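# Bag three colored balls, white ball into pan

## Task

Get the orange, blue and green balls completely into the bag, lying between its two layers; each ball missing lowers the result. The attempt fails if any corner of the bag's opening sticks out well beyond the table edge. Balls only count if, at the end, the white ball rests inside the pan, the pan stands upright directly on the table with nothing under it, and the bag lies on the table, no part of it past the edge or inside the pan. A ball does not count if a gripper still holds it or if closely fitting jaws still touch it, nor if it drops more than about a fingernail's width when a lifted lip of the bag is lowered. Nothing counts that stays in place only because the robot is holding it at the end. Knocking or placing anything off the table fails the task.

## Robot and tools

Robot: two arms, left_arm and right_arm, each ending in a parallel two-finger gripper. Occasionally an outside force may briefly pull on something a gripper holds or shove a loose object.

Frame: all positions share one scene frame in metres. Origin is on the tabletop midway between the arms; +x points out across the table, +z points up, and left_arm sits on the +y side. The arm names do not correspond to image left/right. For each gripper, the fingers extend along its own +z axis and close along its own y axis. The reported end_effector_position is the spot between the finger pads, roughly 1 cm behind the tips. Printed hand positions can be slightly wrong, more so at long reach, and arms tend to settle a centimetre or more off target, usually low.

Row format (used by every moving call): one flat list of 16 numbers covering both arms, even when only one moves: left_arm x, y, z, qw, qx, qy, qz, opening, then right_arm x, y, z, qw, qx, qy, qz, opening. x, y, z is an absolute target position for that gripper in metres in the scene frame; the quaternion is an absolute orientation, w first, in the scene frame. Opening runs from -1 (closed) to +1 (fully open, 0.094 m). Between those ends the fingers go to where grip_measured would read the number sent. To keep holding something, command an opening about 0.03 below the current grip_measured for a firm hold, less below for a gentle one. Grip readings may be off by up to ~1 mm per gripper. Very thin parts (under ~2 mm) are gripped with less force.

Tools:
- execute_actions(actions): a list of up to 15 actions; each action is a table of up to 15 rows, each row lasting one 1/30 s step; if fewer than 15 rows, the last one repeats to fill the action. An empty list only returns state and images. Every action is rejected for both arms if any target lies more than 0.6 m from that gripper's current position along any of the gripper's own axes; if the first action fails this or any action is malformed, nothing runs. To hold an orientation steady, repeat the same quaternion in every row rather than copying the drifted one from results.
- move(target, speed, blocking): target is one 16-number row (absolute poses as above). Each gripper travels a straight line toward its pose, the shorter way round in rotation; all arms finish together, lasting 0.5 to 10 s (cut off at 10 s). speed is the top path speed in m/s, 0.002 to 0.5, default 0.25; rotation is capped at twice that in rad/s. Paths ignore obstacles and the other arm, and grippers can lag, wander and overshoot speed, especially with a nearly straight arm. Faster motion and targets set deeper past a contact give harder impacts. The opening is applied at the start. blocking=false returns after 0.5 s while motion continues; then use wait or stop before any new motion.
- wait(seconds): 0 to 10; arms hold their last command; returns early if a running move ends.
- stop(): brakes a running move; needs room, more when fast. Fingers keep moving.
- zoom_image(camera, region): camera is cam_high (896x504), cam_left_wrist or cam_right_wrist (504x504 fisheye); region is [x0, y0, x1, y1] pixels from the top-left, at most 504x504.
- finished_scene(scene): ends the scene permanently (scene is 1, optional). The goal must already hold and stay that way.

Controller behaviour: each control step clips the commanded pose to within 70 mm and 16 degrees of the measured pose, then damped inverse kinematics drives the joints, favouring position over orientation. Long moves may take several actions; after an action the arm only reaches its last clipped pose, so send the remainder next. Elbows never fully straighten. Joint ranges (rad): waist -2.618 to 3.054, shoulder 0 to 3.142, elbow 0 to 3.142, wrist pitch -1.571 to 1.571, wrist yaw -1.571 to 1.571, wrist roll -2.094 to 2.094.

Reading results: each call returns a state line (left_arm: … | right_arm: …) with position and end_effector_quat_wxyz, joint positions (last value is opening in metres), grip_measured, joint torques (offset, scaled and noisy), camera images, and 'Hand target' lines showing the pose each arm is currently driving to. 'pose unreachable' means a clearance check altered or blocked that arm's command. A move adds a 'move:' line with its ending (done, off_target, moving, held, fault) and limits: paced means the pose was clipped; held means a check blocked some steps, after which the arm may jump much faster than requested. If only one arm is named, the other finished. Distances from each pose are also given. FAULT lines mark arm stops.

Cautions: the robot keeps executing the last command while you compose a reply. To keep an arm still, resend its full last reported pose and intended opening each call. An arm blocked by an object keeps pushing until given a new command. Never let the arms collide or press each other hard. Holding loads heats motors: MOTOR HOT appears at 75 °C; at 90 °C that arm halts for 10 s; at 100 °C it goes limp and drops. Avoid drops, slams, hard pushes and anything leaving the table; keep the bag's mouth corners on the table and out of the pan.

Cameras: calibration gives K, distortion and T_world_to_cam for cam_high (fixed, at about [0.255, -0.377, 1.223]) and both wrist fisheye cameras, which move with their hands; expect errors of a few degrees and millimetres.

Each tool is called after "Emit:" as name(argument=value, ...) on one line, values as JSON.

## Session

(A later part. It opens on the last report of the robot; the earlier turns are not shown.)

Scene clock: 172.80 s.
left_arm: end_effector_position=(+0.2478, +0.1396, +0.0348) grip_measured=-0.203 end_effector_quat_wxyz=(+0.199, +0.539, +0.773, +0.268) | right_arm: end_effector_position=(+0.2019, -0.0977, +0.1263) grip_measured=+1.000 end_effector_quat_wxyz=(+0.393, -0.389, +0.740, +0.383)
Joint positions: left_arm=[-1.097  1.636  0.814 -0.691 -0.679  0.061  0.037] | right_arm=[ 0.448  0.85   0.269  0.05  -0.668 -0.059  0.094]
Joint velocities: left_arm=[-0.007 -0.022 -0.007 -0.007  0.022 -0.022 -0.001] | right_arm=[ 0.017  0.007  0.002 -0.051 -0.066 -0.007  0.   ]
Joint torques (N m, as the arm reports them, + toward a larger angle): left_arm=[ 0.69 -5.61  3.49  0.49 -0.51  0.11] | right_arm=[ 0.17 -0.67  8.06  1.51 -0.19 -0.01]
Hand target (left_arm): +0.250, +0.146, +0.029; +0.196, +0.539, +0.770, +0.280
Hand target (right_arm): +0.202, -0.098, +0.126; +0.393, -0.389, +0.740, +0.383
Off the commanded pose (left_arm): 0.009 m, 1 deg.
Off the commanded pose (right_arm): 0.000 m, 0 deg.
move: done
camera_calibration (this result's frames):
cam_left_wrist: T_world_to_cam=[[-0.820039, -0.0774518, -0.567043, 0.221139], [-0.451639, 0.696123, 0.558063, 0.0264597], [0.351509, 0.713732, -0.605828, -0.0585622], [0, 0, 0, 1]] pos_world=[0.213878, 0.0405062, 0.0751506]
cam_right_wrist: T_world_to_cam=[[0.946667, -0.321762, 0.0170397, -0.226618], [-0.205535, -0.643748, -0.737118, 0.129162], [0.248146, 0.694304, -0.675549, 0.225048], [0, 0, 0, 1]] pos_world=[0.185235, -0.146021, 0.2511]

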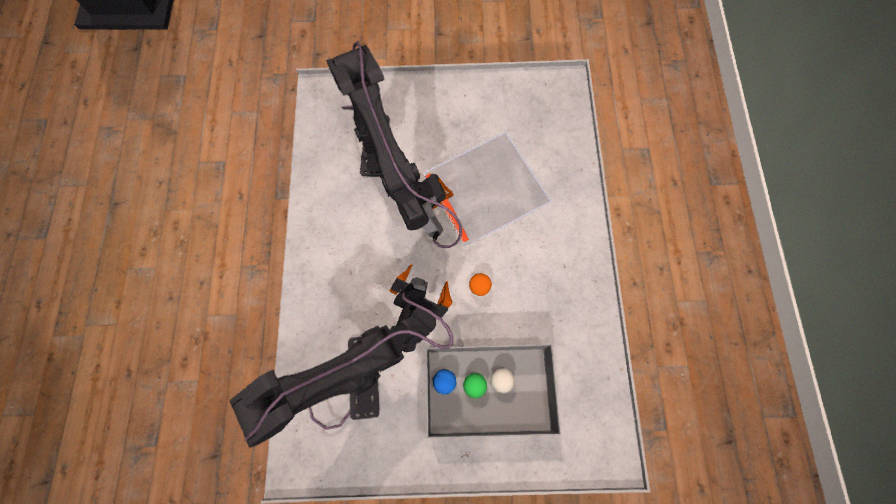

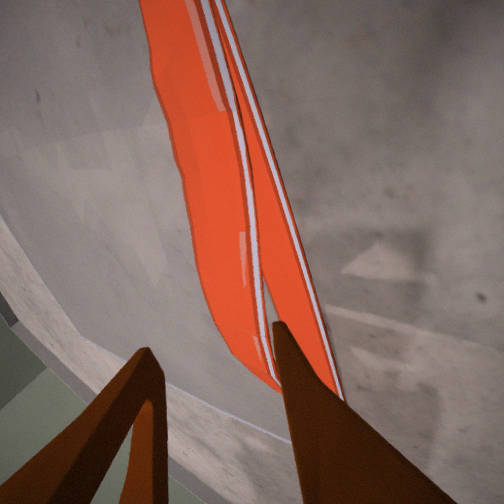

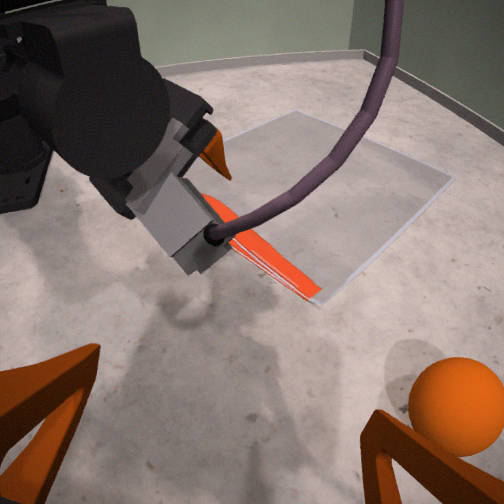

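Emit:
move(target=[0.250,0.146,0.021,0.1962,0.5392,0.7700,0.2802,-0.2, 0.2019,-0.0977,0.1263,0.393,-0.389,0.740,0.383,1], speed=0.02)

Scene clock: 176.50 s.
left_arm: end_effector_position=(+0.2470, +0.1416, +0.0236) grip_measured=-0.203 end_effector_quat_wxyz=(+0.194, +0.541, +0.772, +0.271) | right_arm: end_effector_position=(+0.2019, -0.0977, +0.1263) grip_measured=+1.000 end_effector_quat_wxyz=(+0.393, -0.389, +0.740, +0.383)
Joint positions: left_arm=[-1.097  1.666  0.794 -0.654 -0.679  0.062  0.037] | right_arm=[ 0.448  0.85   0.269  0.05  -0.668 -0.059  0.094]
Joint velocities: left_arm=[ 0.007 -0.002 -0.012  0.022  0.022 -0.007 -0.   ] | right_arm=[ 0.002 -0.002 -0.012  0.037 -0.037 -0.022  0.   ]
Joint torques (N m, as the arm reports them, + toward a larger angle): left_arm=[ 0.67 -6.37  3.67  0.49 -0.5   0.1 ] | right_arm=[ 0.05 -0.64  8.09  1.5  -0.18 -0.02]
Hand target (left_arm): +0.250, +0.146, +0.021; +0.196, +0.539, +0.770, +0.280
Hand target (right_arm): +0.202, -0.098, +0.126; +0.393, -0.389, +0.740, +0.383
Off the commanded pose (left_arm): 0.006 m, 1 deg.
Off the commanded pose (right_arm): 0.000 m, 0 deg.
move: done
camera_calibration (this result's frames):
cam_left_wrist: T_world_to_cam=[[-0.823056, -0.0695666, -0.563684, 0.213821], [-0.448081, 0.689391, 0.569178, 0.0307866], [0.349003, 0.721041, -0.598579, -0.0670468], [0, 0, 0, 1]] pos_world=[0.213181, 0.0419942, 0.0628715]
cam_right_wrist: T_world_to_cam=[[0.946667, -0.321762, 0.0170397, -0.226618], [-0.205535, -0.643748, -0.737118, 0.129162], [0.248146, 0.694304, -0.675549, 0.225048], [0, 0, 0, 1]] pos_world=[0.185235, -0.146021, 0.2511]

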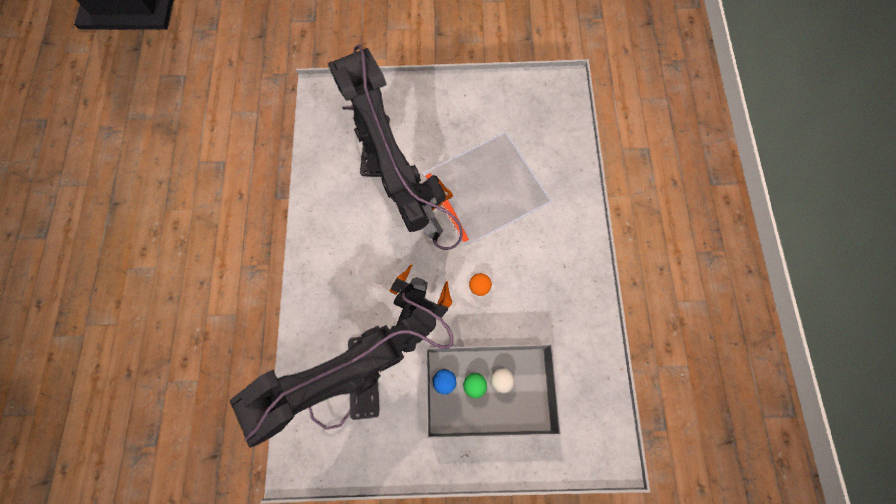

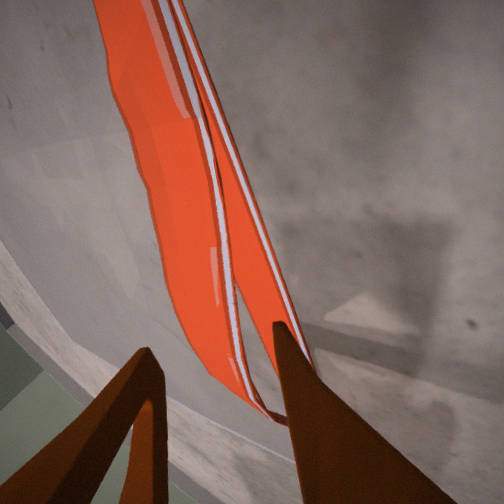

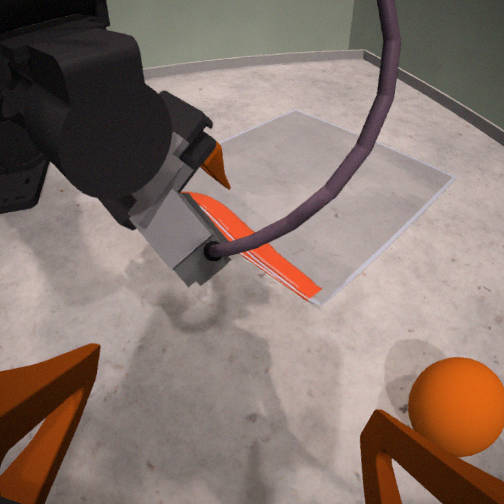

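Emit:
move(target=[0.261,0.149,0.027,0.1962,0.5392,0.7700,0.2802,-0.2, 0.2019,-0.0977,0.1263,0.393,-0.389,0.740,0.383,1], speed=0.02)

Scene clock: 183.10 s.
left_arm: end_effector_position=(+0.2569, +0.1487, +0.0238) grip_measured=-0.203 end_effector_quat_wxyz=(+0.185, +0.543, +0.770, +0.278) | right_arm: end_effector_position=(+0.2019, -0.0977, +0.1263) grip_measured=+1.000 end_effector_quat_wxyz=(+0.393, -0.389, +0.740, +0.383)
Joint positions: left_arm=[-1.051  1.666  0.794 -0.641 -0.679  0.118  0.037] | right_arm=[ 0.448  0.85   0.269  0.05  -0.668 -0.059  0.094]
Joint velocities: left_arm=[-0.002 -0.002  0.012 -0.11   0.037 -0.007  0.   ] | right_arm=[ 0.017 -0.012 -0.007 -0.022  0.037  0.051  0.   ]
Joint torques (N m, as the arm reports them, + toward a larger angle): left_arm=[ 0.62 -8.03  4.56  0.51 -0.49  0.13] | right_arm=[ 0.08 -0.67  8.02  1.5  -0.15 -0.01]
Hand target (left_arm): +0.261, +0.149, +0.027; +0.196, +0.539, +0.770, +0.280
Hand target (right_arm): +0.202, -0.098, +0.126; +0.393, -0.389, +0.740, +0.383
Off the commanded pose (left_arm): 0.005 m, 1 deg.
Off the commanded pose (right_arm): 0.000 m, 0 deg.
move: done
camera_calibration (this result's frames):
cam_left_wrist: T_world_to_cam=[[-0.82681, -0.059765, -0.559296, 0.221958], [-0.445802, 0.675963, 0.5868, 0.0312224], [0.342994, 0.734508, -0.585536, -0.0763435], [0, 0, 0, 1]] pos_world=[0.223622, 0.0482351, 0.0611173]
cam_right_wrist: T_world_to_cam=[[0.946667, -0.321762, 0.0170397, -0.226618], [-0.205535, -0.643748, -0.737118, 0.129162], [0.248146, 0.694304, -0.675549, 0.225048], [0, 0, 0, 1]] pos_world=[0.185235, -0.146021, 0.2511]

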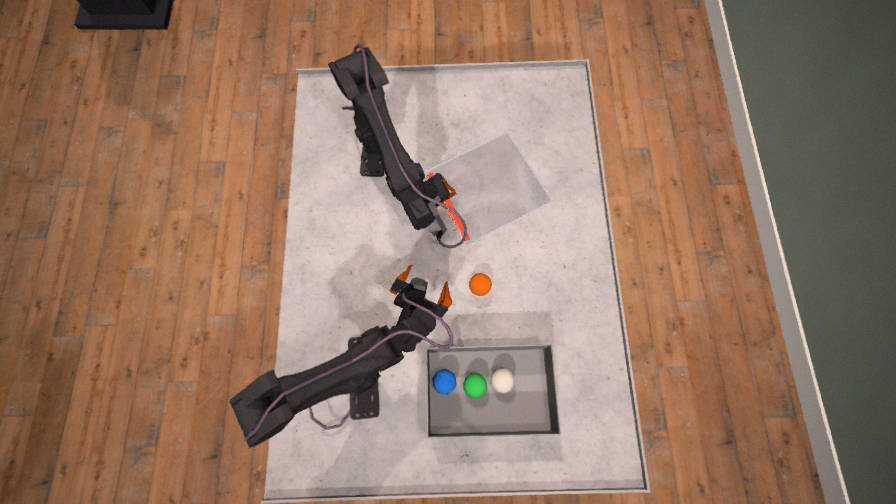

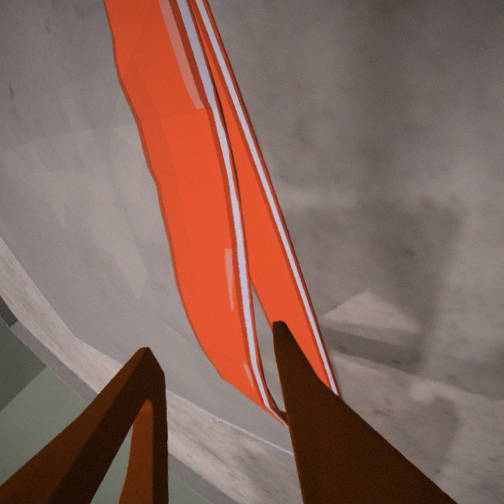

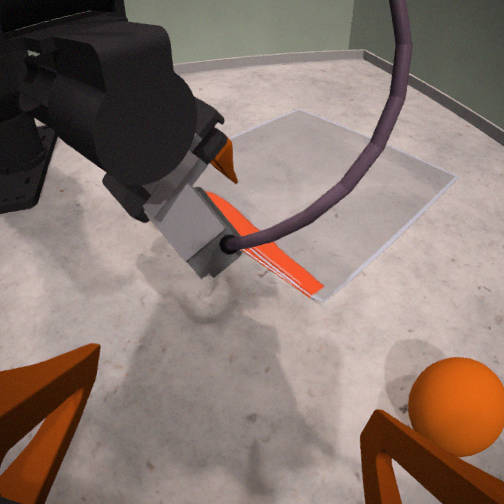

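Now close.

Emit:
move(target=[0.2569,0.1487,0.0238,0.185,0.543,0.770,0.278,-1, 0.2019,-0.0977,0.1263,0.393,-0.389,0.740,0.383,1], speed=0.02)

Scene clock: 185.63 s.
left_arm: end_effector_position=(+0.2570, +0.1484, +0.0238) grip_measured=-0.979 end_effector_quat_wxyz=(+0.185, +0.544, +0.770, +0.278) | right_arm: end_effector_position=(+0.2019, -0.0977, +0.1263) grip_measured=+1.000 end_effector_quat_wxyz=(+0.393, -0.389, +0.740, +0.383)
Joint positions: left_arm=[-1.051  1.666  0.794 -0.639 -0.679  0.121  0.001] | right_arm=[ 0.448  0.85   0.269  0.05  -0.668 -0.059  0.094]
Joint velocities: left_arm=[ 0.002  0.007 -0.002  0.007 -0.037  0.051 -0.002] | right_arm=[-0.007  0.007  0.002  0.051 -0.007  0.007  0.   ]
Joint torques (N m, as the arm reports them, + toward a larger angle): left_arm=[ 0.07 -6.94  5.25  0.28 -0.35  0.01] | right_arm=[-0.05 -0.65  8.16  1.47 -0.17 -0.04]
Hand target (left_arm): +0.257, +0.149, +0.024; +0.185, +0.543, +0.770, +0.278
Hand target (right_arm): +0.202, -0.098, +0.126; +0.393, -0.389, +0.740, +0.383
Off the commanded pose (left_arm): 0.000 m, 0 deg.
Off the commanded pose (right_arm): 0.000 m, 0 deg.
move: done
camera_calibration (this result's frames):
cam_left_wrist: T_world_to_cam=[[-0.827038, -0.0572034, -0.559228, 0.22174], [-0.443923, 0.676776, 0.587288, 0.0308517], [0.344877, 0.733964, -0.585113, -0.0765811], [0, 0, 0, 1]] pos_world=[0.223495, 0.0480124, 0.061076]
cam_right_wrist: T_world_to_cam=[[0.946667, -0.321762, 0.0170397, -0.226618], [-0.205535, -0.643748, -0.737118, 0.129162], [0.248146, 0.694304, -0.675549, 0.225048], [0, 0, 0, 1]] pos_world=[0.185235, -0.146021, 0.2511]

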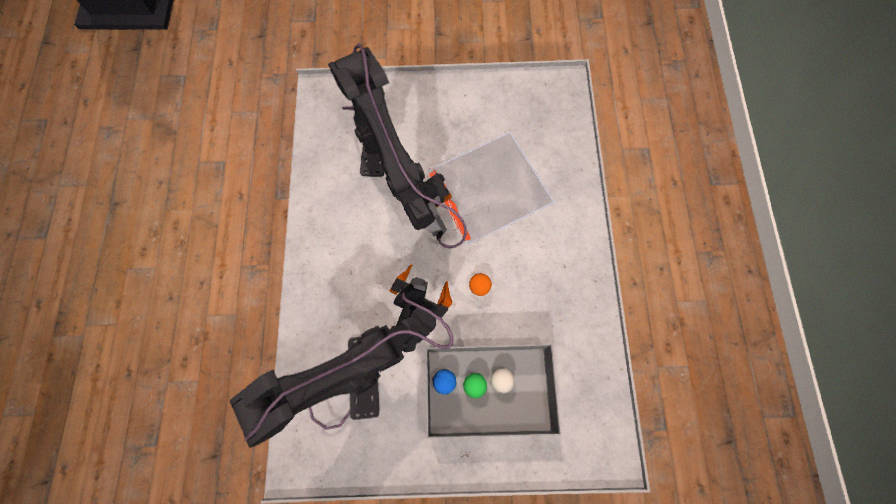

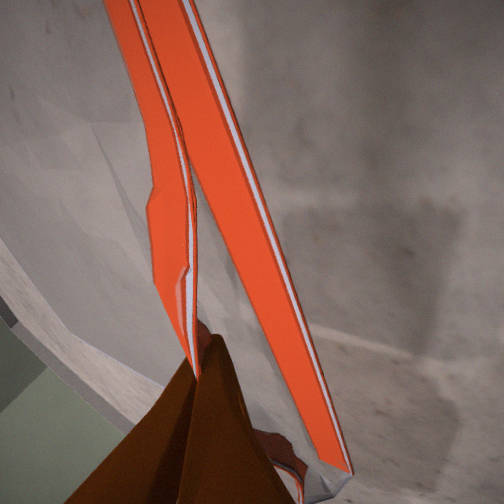

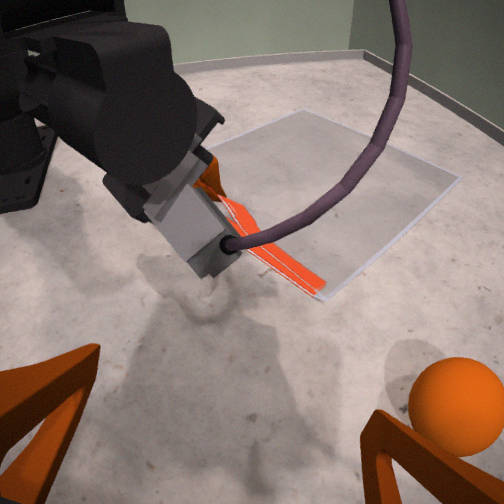

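Emit:
move(target=[0.257,0.148,0.075,0.0996,0.5649,0.8067,0.1422,-1, 0.2019,-0.0977,0.1263,0.393,-0.389,0.740,0.383,1], speed=0.05)

Scene clock: 193.80 s.
left_arm: end_effector_position=(+0.2544, +0.1526, +0.0635) grip_measured=-0.979 end_effector_quat_wxyz=(+0.088, +0.565, +0.806, +0.152) | right_arm: end_effector_position=(+0.2019, -0.0977, +0.1263) grip_measured=+1.000 end_effector_quat_wxyz=(+0.393, -0.389, +0.740, +0.383)
Joint positions: left_arm=[-0.859  1.56   0.989 -0.928 -0.347  0.298  0.001] | right_arm=[ 0.448  0.85   0.269  0.05  -0.668 -0.059  0.094]
Joint velocities: left_arm=[ 0.002 -0.017 -0.007  0.007  0.007 -0.051 -0.001] | right_arm=[-0.022 -0.022  0.002  0.066 -0.007  0.051  0.   ]
Joint torques (N m, as the arm reports them, + toward a larger angle): left_arm=[ 0.66 -8.56  8.86  0.11 -0.13  0.14] | right_arm=[-0.03 -0.58  8.06  1.51 -0.19 -0.01]
Hand target (left_arm): +0.258, +0.148, +0.076; +0.100, +0.564, +0.807, +0.144
Hand target (right_arm): +0.202, -0.098, +0.126; +0.393, -0.389, +0.740, +0.383
Off the commanded pose (left_arm): 0.013 m, 2 deg.
Off the commanded pose (right_arm): 0.000 m, 0 deg.
move: off_target (left_arm)
camera_calibration (this result's frames):
cam_left_wrist: T_world_to_cam=[[-0.956622, -0.111708, -0.269063, 0.264886], [-0.262124, 0.733086, 0.627595, -0.0538426], [0.127139, 0.6709, -0.730568, 0.0187784], [0, 0, 0, 1]] pos_world=[0.236895, 0.0564627, 0.118781]
cam_right_wrist: T_world_to_cam=[[0.946667, -0.321762, 0.0170397, -0.226618], [-0.205535, -0.643748, -0.737118, 0.129162], [0.248146, 0.694304, -0.675549, 0.225048], [0, 0, 0, 1]] pos_world=[0.185235, -0.146021, 0.2511]

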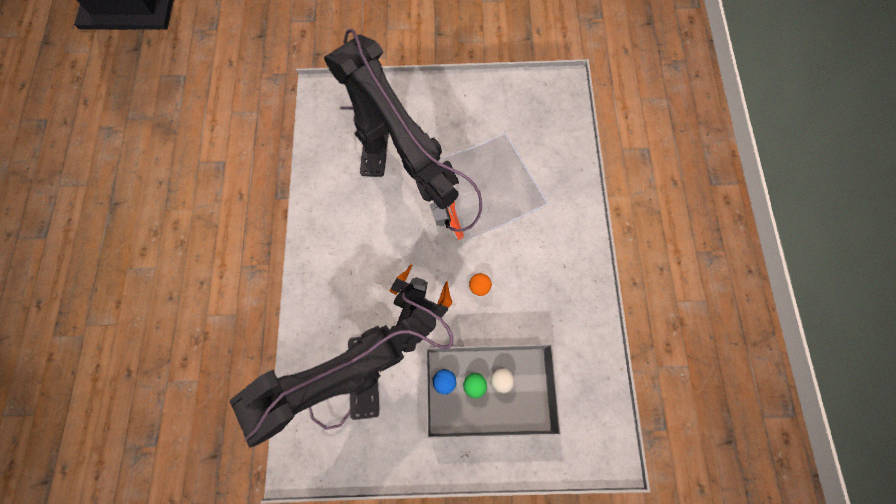

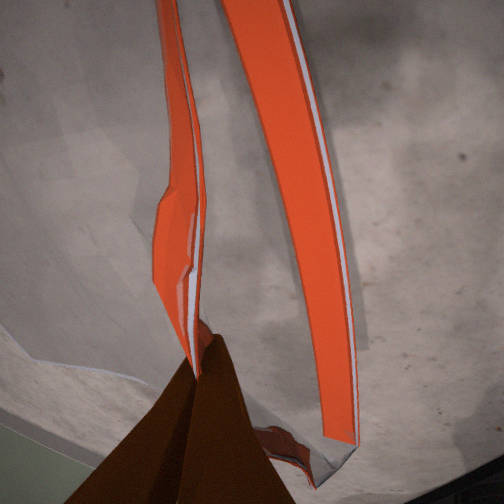

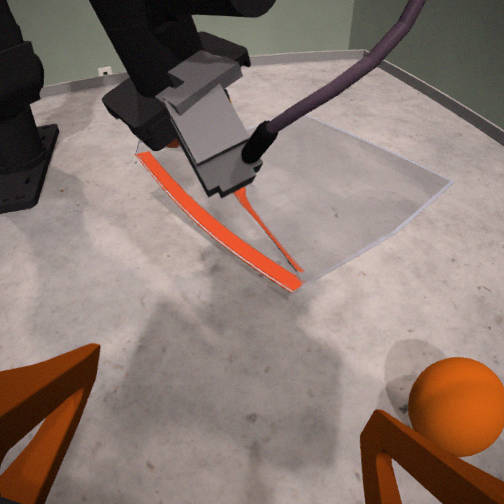

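Emit:
move(target=[0.2544,0.1526,0.0635,0.088,0.565,0.806,0.152,-1, 0.33,-0.10,0.13,0,-0.3007,0.9537,0,1], speed=0.25)

Scene clock: 225.67 s.
left_arm: end_effector_position=(+0.2540, +0.1527, +0.0634) grip_measured=-0.979 end_effector_quat_wxyz=(+0.087, +0.566, +0.806, +0.152) | right_arm: end_effector_position=(+0.3290, -0.1040, +0.1232) grip_measured=+1.000 end_effector_quat_wxyz=(-0.003, -0.305, +0.952, -0.003)
Joint positions: left_arm=[-0.859  1.56   0.989 -0.929 -0.345  0.298  0.001] | right_arm=[ 0.563  1.979  1.781 -1.38   0.004  0.01   0.094]
Joint velocities: left_arm=[-0.007 -0.002  0.002  0.007 -0.007  0.037  0.001] | right_arm=[ 0.017 -0.017  0.007 -0.037 -0.022 -0.051  0.   ]
Joint torques (N m, as the arm reports them, + toward a larger angle): left_arm=[ 0.04 -6.69  6.03  0.34 -0.2   0.03] | right_arm=[  0.88 -10.56   9.51  -0.05   0.03   0.11]
Hand target (left_arm): +0.254, +0.153, +0.064; +0.088, +0.565, +0.806, +0.152
Hand target (right_arm): +0.329, -0.100, +0.130; +0.003, -0.306, +0.952, -0.004
Off the commanded pose (left_arm): 0.000 m, 0 deg.
Off the commanded pose (right_arm): 0.008 m, 1 deg.
move: done
camera_calibration (this result's frames):
cam_left_wrist: T_world_to_cam=[[-0.957315, -0.110766, -0.266982, 0.264371], [-0.260112, 0.732943, 0.628598, -0.0545305], [0.126055, 0.671212, -0.730469, 0.0188757], [0, 0, 0, 1]] pos_world=[0.236523, 0.0565814, 0.118648]
cam_right_wrist: T_world_to_cam=[[0.795477, -0.605627, 0.0207673, -0.329132], [-0.576299, -0.745472, 0.33489, 0.128257], [-0.187337, -0.278365, -0.942028, 0.270739], [0, 0, 0, 1]] pos_world=[0.386451, -0.0283554, 0.218927]

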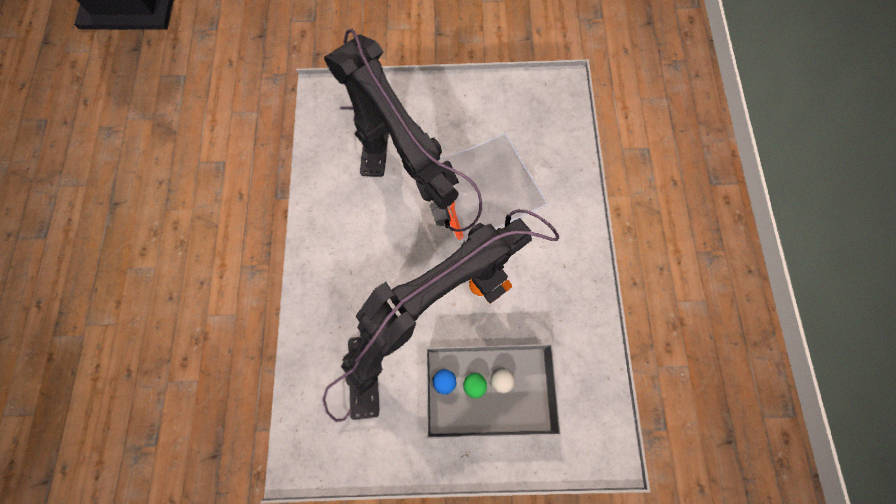

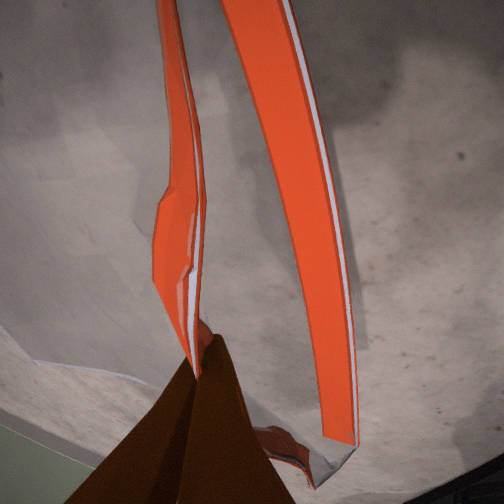

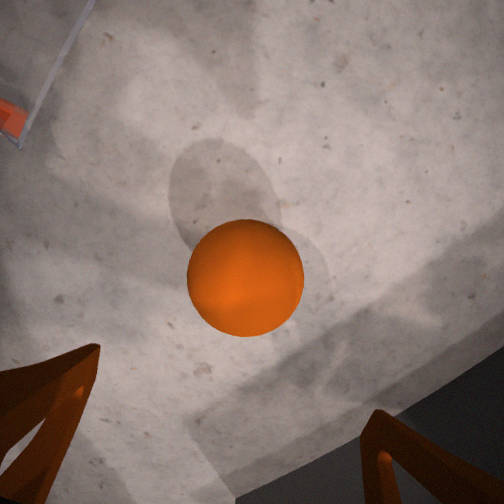

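Emit:
move(target=[0.2544,0.1526,0.0635,0.088,0.565,0.806,0.152,-1, 0.338,-0.092,0.033,0,-0.3007,0.9537,0,1], speed=0.15)

Scene clock: 230.40 s.
left_arm: end_effector_position=(+0.2540, +0.1527, +0.0634) grip_measured=-0.979 end_effector_quat_wxyz=(+0.087, +0.566, +0.806, +0.152) | right_arm: end_effector_position=(+0.3385, -0.0970, +0.0330) grip_measured=+1.000 end_effector_quat_wxyz=(-0.007, -0.300, +0.954, -0.004)
Joint positions: left_arm=[-0.859  1.56   0.989 -0.929 -0.345  0.298  0.001] | right_arm=[ 0.563  2.077  1.564 -1.075  0.004  0.021  0.094]
Joint velocities: left_arm=[-0.007  0.022  0.002 -0.051 -0.022  0.007  0.001] | right_arm=[ 0.002  0.002  0.002 -0.022  0.037 -0.037  0.   ]
Joint torques (N m, as the arm reports them, + toward a larger angle): left_arm=[ 0.07 -6.72  6.07  0.33 -0.2   0.02] | right_arm=[  0.72 -12.14   5.96   0.28  -0.08   0.11]
Hand target (left_arm): +0.254, +0.153, +0.064; +0.088, +0.565, +0.806, +0.152
Hand target (right_arm): +0.338, -0.092, +0.033; -0.000, -0.301, +0.954, +0.000
Off the commanded pose (left_arm): 0.000 m, 0 deg.
Off the commanded pose (right_arm): 0.005 m, 1 deg.
move: done
camera_calibration (this result's frames):
cam_left_wrist: T_world_to_cam=[[-0.957315, -0.110766, -0.266982, 0.264371], [-0.260112, 0.732943, 0.628598, -0.0545305], [0.126055, 0.671212, -0.730469, 0.0188757], [0, 0, 0, 1]] pos_world=[0.236523, 0.0565814, 0.118648]
cam_right_wrist: T_world_to_cam=[[0.789352, -0.613674, 0.0181152, -0.329249], [-0.581253, -0.7375, 0.34386, 0.171308], [-0.197658, -0.281956, -0.938846, 0.192535], [0, 0, 0, 1]] pos_world=[0.397522, -0.0214259, 0.127819]

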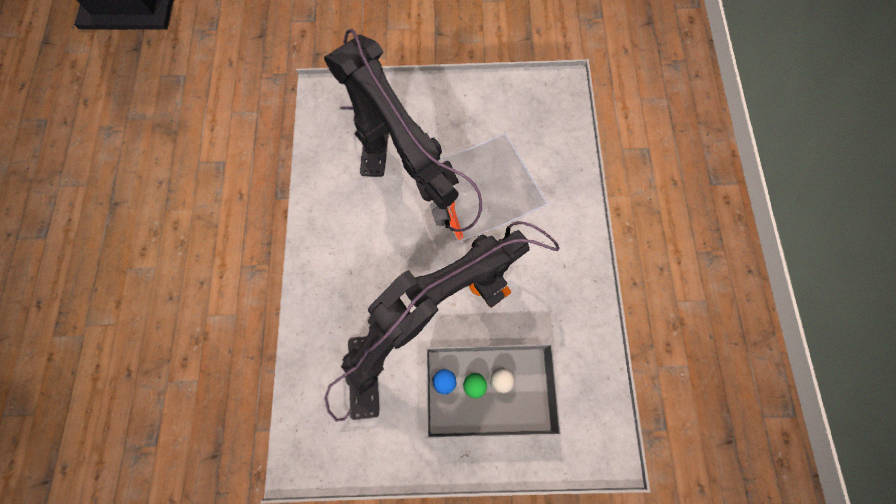

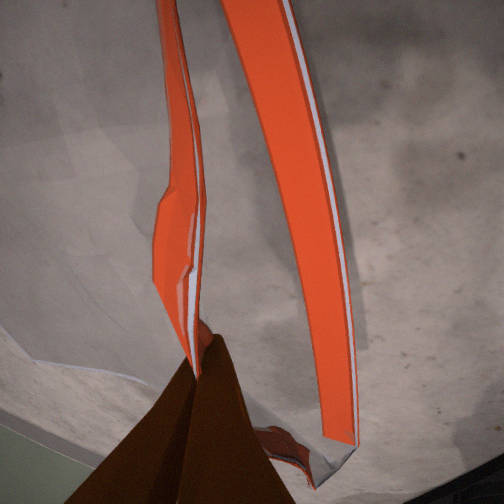

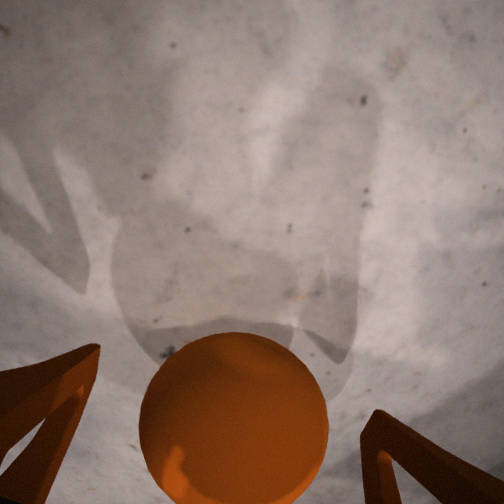

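Emit:
move(target=[0.2544,0.1526,0.0635,0.088,0.565,0.806,0.152,-1, 0.3385,-0.097,0.033,-0.007,-0.300,0.954,-0.004,0.22], speed=0.15)

Scene clock: 233.03 s.
left_arm: end_effector_position=(+0.2540, +0.1527, +0.0634) grip_measured=-0.979 end_effector_quat_wxyz=(+0.087, +0.566, +0.806, +0.152) | right_arm: end_effector_position=(+0.3387, -0.0969, +0.0330) grip_measured=+0.223 end_effector_quat_wxyz=(-0.007, -0.300, +0.954, -0.004)
Joint positions: left_arm=[-0.859  1.56   0.989 -0.929 -0.345  0.298  0.001] | right_arm=[ 0.563  2.077  1.564 -1.073  0.004  0.021  0.057]
Joint velocities: left_arm=[-0.002  0.007 -0.002  0.037  0.007  0.037  0.   ] | right_arm=[-0.007 -0.002  0.002  0.022  0.007 -0.022  0.   ]
Joint torques (N m, as the arm reports them, + toward a larger angle): left_arm=[ 0.1  -6.71  6.05  0.34 -0.19  0.03] | right_arm=[  0.02 -11.62   6.47   0.11  -0.02   0.01]
Hand target (left_arm): +0.254, +0.153, +0.064; +0.088, +0.565, +0.806, +0.152
Hand target (right_arm): +0.338, -0.097, +0.033; -0.007, -0.300, +0.954, -0.004
Off the commanded pose (left_arm): 0.000 m, 0 deg.
Off the commanded pose (right_arm): 0.000 m, 0 deg.
move: done
camera_calibration (this result's frames):
cam_left_wrist: T_world_to_cam=[[-0.957315, -0.110766, -0.266982, 0.264371], [-0.260112, 0.732943, 0.628598, -0.0545305], [0.126055, 0.671212, -0.730469, 0.0188757], [0, 0, 0, 1]] pos_world=[0.236523, 0.0565814, 0.118648]
cam_right_wrist: T_world_to_cam=[[0.789335, -0.613686, 0.0184307, -0.329333], [-0.58157, -0.737731, 0.342825, 0.171686], [-0.19679, -0.281322, -0.939219, 0.192402], [0, 0, 0, 1]] pos_world=[0.397665, -0.0213221, 0.12792]

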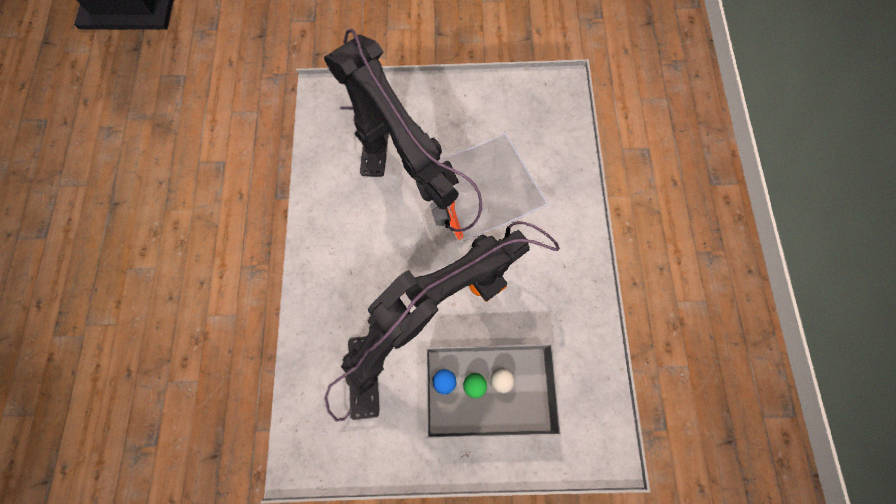

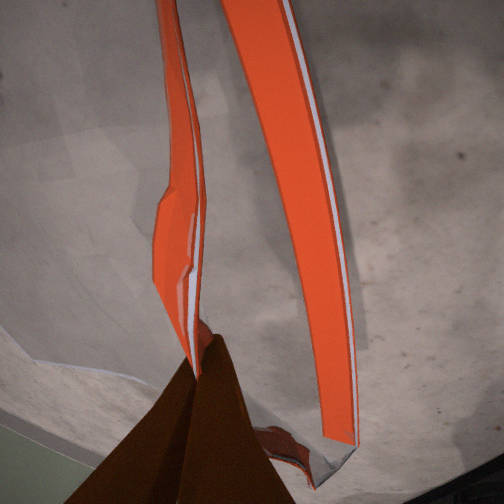

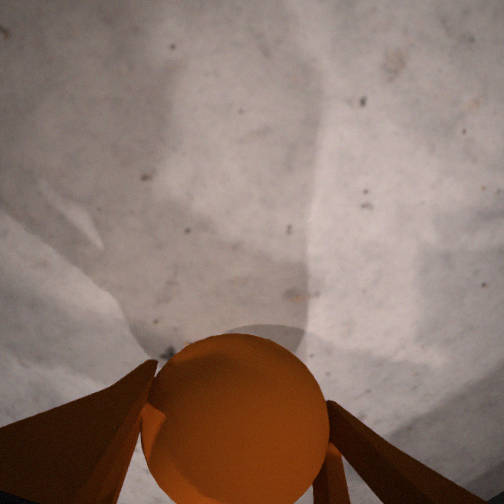

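Emit:
move(target=[0.2544,0.1526,0.0635,0.088,0.565,0.806,0.152,-1, 0.3385,-0.097,0.033,-0.007,-0.300,0.954,-0.004,0.16], speed=0.15)

Scene clock: 236.70 s.
left_arm: end_effector_position=(+0.2540, +0.1527, +0.0634) grip_measured=-0.979 end_effector_quat_wxyz=(+0.087, +0.566, +0.806, +0.152) | right_arm: end_effector_position=(+0.3387, -0.0969, +0.0330) grip_measured=+0.165 end_effector_quat_wxyz=(-0.007, -0.300, +0.954, -0.004)
Joint positions: left_arm=[-0.859  1.56   0.989 -0.929 -0.345  0.298  0.001] | right_arm=[ 0.563  2.077  1.564 -1.073  0.004  0.021  0.055]
Joint velocities: left_arm=[-0.012 -0.007 -0.007  0.037  0.022  0.11  -0.   ] | right_arm=[-0.012  0.002  0.007  0.081 -0.022  0.051 -0.001]
Joint torques (N m, as the arm reports them, + toward a larger angle): left_arm=[ 0.06 -6.71  6.04  0.34 -0.22  0.03] | right_arm=[  0.01 -11.44   6.42   0.12  -0.01   0.01]
Hand target (left_arm): +0.254, +0.153, +0.064; +0.088, +0.565, +0.806, +0.152
Hand target (right_arm): +0.339, -0.097, +0.033; -0.007, -0.300, +0.954, -0.004
Off the commanded pose (left_arm): 0.000 m, 0 deg.
Off the commanded pose (right_arm): 0.000 m, 0 deg.
move: done
camera_calibration (this result's frames):
cam_left_wrist: T_world_to_cam=[[-0.957315, -0.110766, -0.266982, 0.264371], [-0.260112, 0.732943, 0.628598, -0.0545305], [0.126055, 0.671212, -0.730469, 0.0188757], [0, 0, 0, 1]] pos_world=[0.236523, 0.0565814, 0.118648]
cam_right_wrist: T_world_to_cam=[[0.789335, -0.613686, 0.0184307, -0.329333], [-0.58157, -0.737731, 0.342825, 0.171686], [-0.19679, -0.281322, -0.939219, 0.192402], [0, 0, 0, 1]] pos_world=[0.397665, -0.0213221, 0.12792]

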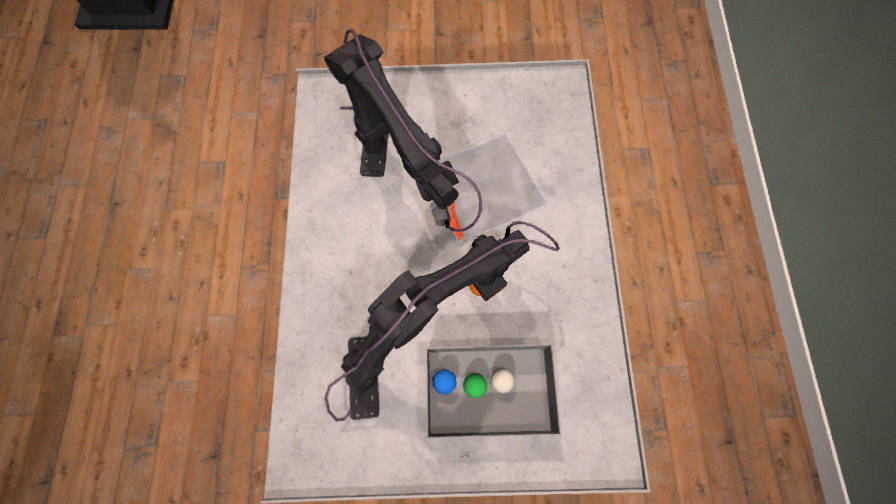

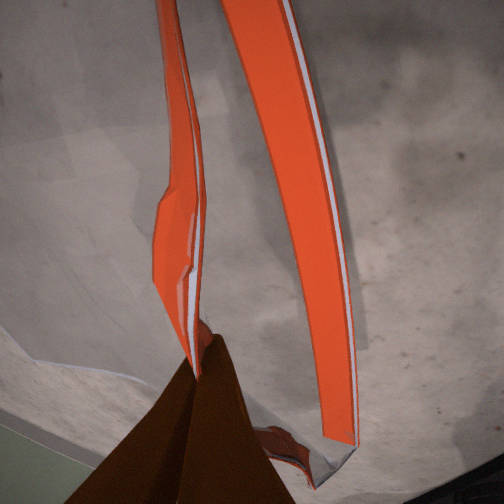

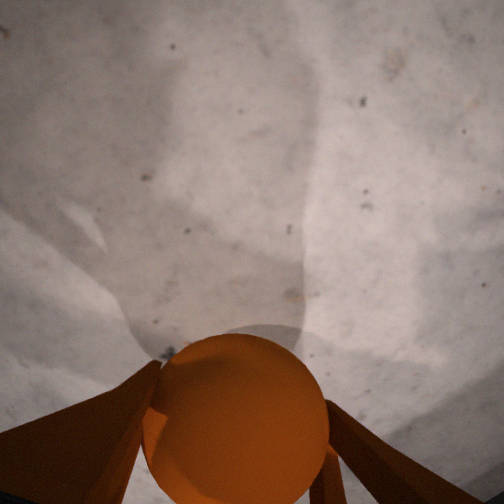

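Emit:
move(target=[0.2544,0.1526,0.0635,0.088,0.565,0.806,0.152,-1, 0.3385,-0.097,0.033,-0.007,-0.300,0.954,-0.004,0.10], speed=0.15)

Scene clock: 239.67 s.
left_arm: end_effector_position=(+0.2540, +0.1527, +0.0634) grip_measured=-0.979 end_effector_quat_wxyz=(+0.087, +0.566, +0.806, +0.152) | right_arm: end_effector_position=(+0.3387, -0.0969, +0.0330) grip_measured=+0.108 end_effector_quat_wxyz=(-0.007, -0.300, +0.954, -0.004)
Joint positions: left_arm=[-0.859  1.56   0.989 -0.929 -0.345  0.298  0.001] | right_arm=[ 0.563  2.077  1.564 -1.073  0.004  0.021  0.052]
Joint velocities: left_arm=[-0.007  0.007 -0.002 -0.095 -0.037  0.037  0.   ] | right_arm=[ 0.002  0.007 -0.002  0.022 -0.007 -0.037 -0.002]
Joint torques (N m, as the arm reports them, + toward a larger angle): left_arm=[ 0.1  -6.68  6.05  0.34 -0.2   0.03] | right_arm=[ -0.12 -11.51   6.48   0.1   -0.01   0.02]
Hand target (left_arm): +0.254, +0.153, +0.064; +0.088, +0.565, +0.806, +0.152
Hand target (right_arm): +0.339, -0.097, +0.033; -0.007, -0.300, +0.954, -0.004
Off the commanded pose (left_arm): 0.000 m, 0 deg.
Off the commanded pose (right_arm): 0.000 m, 0 deg.
move: done
camera_calibration (this result's frames):
cam_left_wrist: T_world_to_cam=[[-0.957315, -0.110766, -0.266982, 0.264371], [-0.260112, 0.732943, 0.628598, -0.0545305], [0.126055, 0.671212, -0.730469, 0.0188757], [0, 0, 0, 1]] pos_world=[0.236523, 0.0565814, 0.118648]
cam_right_wrist: T_world_to_cam=[[0.789335, -0.613686, 0.0184307, -0.329333], [-0.58157, -0.737731, 0.342825, 0.171686], [-0.19679, -0.281322, -0.939219, 0.192402], [0, 0, 0, 1]] pos_world=[0.397665, -0.0213221, 0.12792]

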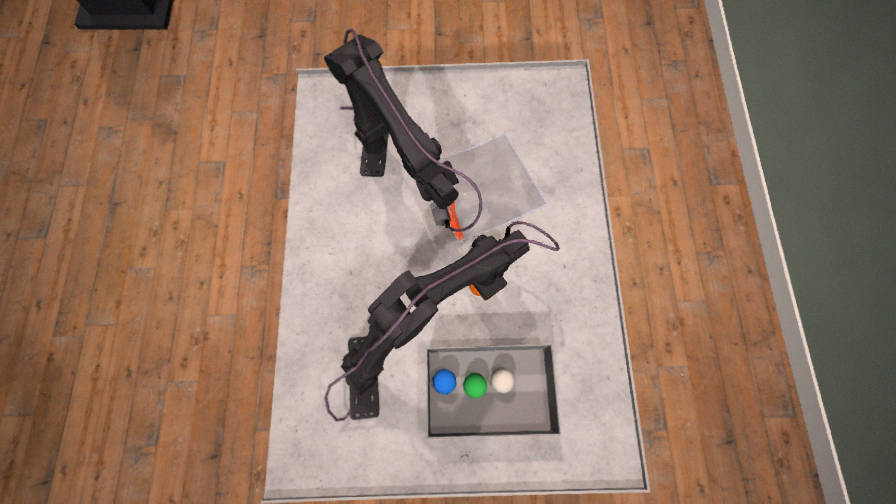

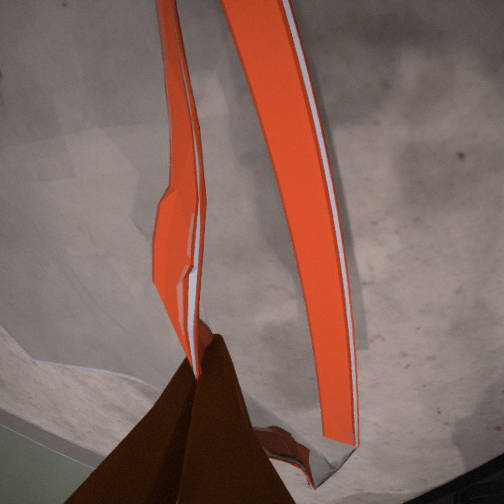

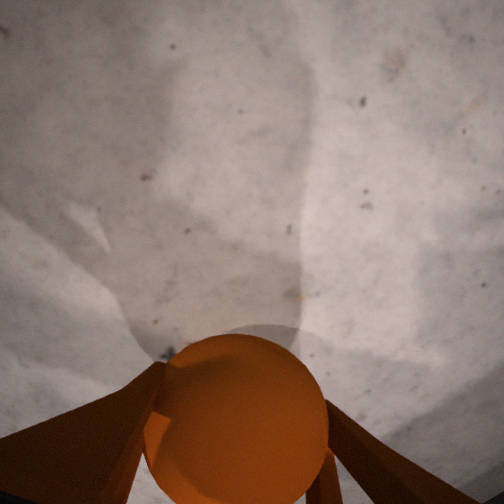

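Emit:
move(target=[0.2544,0.1526,0.0635,0.088,0.565,0.806,0.152,-1, 0.31,-0.13,0.12,0,-0.3007,0.9537,0,0.10], speed=0.15)

Emit:
move(target=[0.25,0.09,0.075,0.0262,0.2995,0.9501,0.0832,-1, 0.17,-0.09,0.11,0.4653,-0.4217,0.7304,0.2687,0.10], speed=0.1)

Scene clock: 249.20 s.
left_arm: end_effector_position=(+0.2540, +0.1527, +0.0634) grip_measured=-0.979 end_effector_quat_wxyz=(+0.087, +0.566, +0.806, +0.152) | right_arm: end_effector_position=(+0.3066, -0.1295, +0.1082) grip_measured=+0.108 end_effector_quat_wxyz=(-0.011, -0.301, +0.954, -0.005)
Joint positions: left_arm=[-0.859  1.56   0.989 -0.929 -0.345  0.298  0.001] | right_arm=[ 0.541  1.863  1.564 -1.296  0.004 -0.002  0.052]
Joint velocities: left_arm=[-0.012  0.002  0.002  0.066 -0.037 -0.051 -0.001] | right_arm=[ 0.012  0.002  0.002 -0.022 -0.007 -0.007 -0.   ]
Joint torques (N m, as the arm reports them, + toward a larger angle): left_arm=[ 0.07 -6.77  6.01  0.34 -0.21  0.02] | right_arm=[ -0.67 -10.99   9.14  -0.08  -0.03  -0.16]
Hand target (left_arm): +0.254, +0.153, +0.064; +0.088, +0.565, +0.806, +0.152
Hand target (right_arm): +0.310, -0.130, +0.120; -0.000, -0.301, +0.954, -0.000
Off the commanded pose (left_arm): 0.000 m, 0 deg.
Off the commanded pose (right_arm): 0.012 m, 1 deg.
move: off_target (right_arm)
camera_calibration (this result's frames):
cam_left_wrist: T_world_to_cam=[[-0.957315, -0.110766, -0.266982, 0.264371], [-0.260112, 0.732943, 0.628598, -0.0545305], [0.126055, 0.671212, -0.730469, 0.0188757], [0, 0, 0, 1]] pos_world=[0.236523, 0.0565814, 0.118648]
cam_right_wrist: T_world_to_cam=[[0.789922, -0.61301, 0.0155695, -0.325182], [-0.578529, -0.736592, 0.350337, 0.101561], [-0.203292, -0.285747, -0.936494, 0.248575], [0, 0, 0, 1]] pos_world=[0.366158, -0.0535014, 0.202271]

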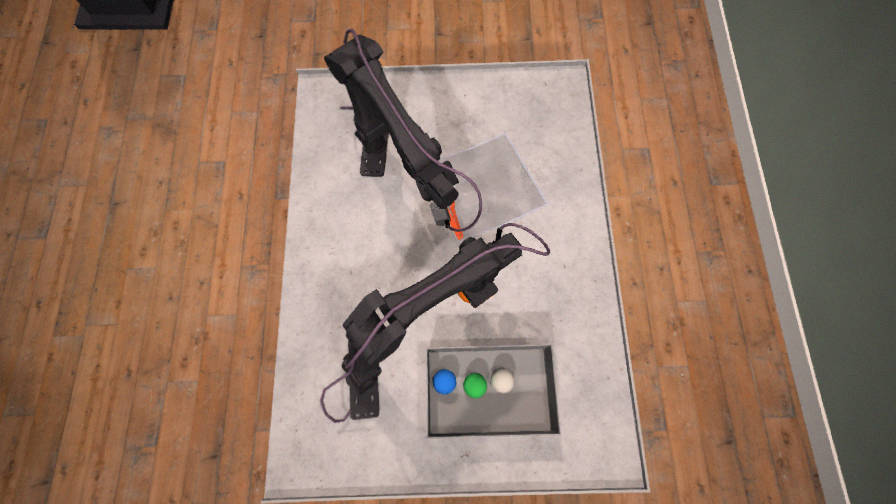

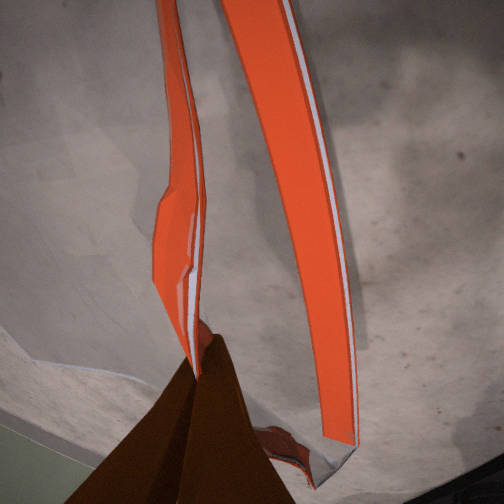

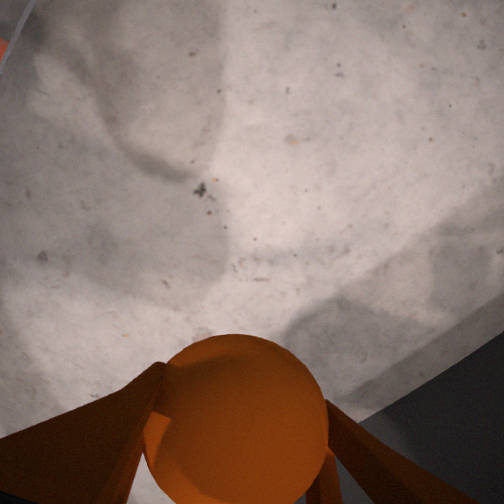

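Scene clock: 255.90 s.
left_arm: end_effector_position=(+0.2492, +0.0965, +0.0685) grip_measured=-0.979 end_effector_quat_wxyz=(+0.024, +0.302, +0.949, +0.089) | right_arm: end_effector_position=(+0.1713, -0.0920, +0.1056) grip_measured=+0.108 end_effector_quat_wxyz=(+0.457, -0.419, +0.739, +0.262)
Joint positions: left_arm=[-0.882  1.826  1.345 -1.159 -0.171 -0.352  0.001] | right_arm=[ 0.908  0.629  0.158  0.01  -0.054 -0.021  0.052]
Joint velocities: left_arm=[-0.012 -0.002 -0.022 -0.022 -0.007  0.037 -0.   ] | right_arm=[ 0.002 -0.007 -0.012 -0.037 -0.022  0.007  0.001]
Joint torques (N m, as the arm reports them, + toward a larger angle): left_arm=[-0.61 -8.93  8.76 -0.2  -0.04 -0.09] | right_arm=[ 0.78 -1.07  7.49  1.81  0.04  0.11]
Hand target (left_arm): +0.249, +0.090, +0.074; +0.026, +0.299, +0.950, +0.084
Hand target (right_arm): +0.170, -0.090, +0.111; +0.467, -0.414, +0.733, +0.271
Off the commanded pose (left_arm): 0.009 m, 1 deg.
Off the commanded pose (right_arm): 0.005 m, 2 deg.
move: done
camera_calibration (this result's frames):
cam_left_wrist: T_world_to_cam=[[-0.737501, -0.665652, -0.114016, 0.243149], [-0.585168, 0.545569, 0.599945, 0.0832588], [-0.33715, 0.509179, -0.791876, 0.196183], [0, 0, 0, 1]] pos_world=[0.294186, 0.0165374, 0.133124]
cam_right_wrist: T_world_to_cam=[[0.880504, -0.391196, 0.267729, -0.217024], [-0.12412, -0.735335, -0.666241, 0.0814465], [0.457501, 0.553397, -0.69602, 0.16804], [0, 0, 0, 1]] pos_world=[0.124321, -0.118001, 0.229326]

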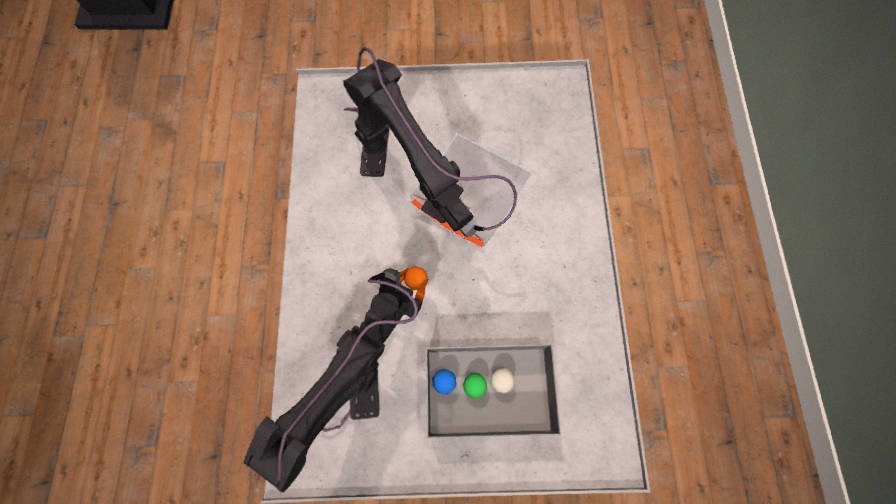

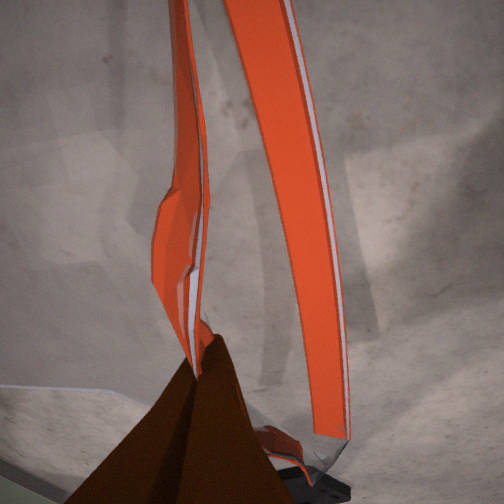

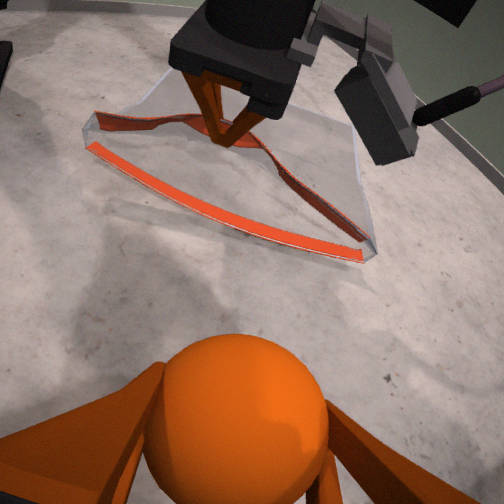

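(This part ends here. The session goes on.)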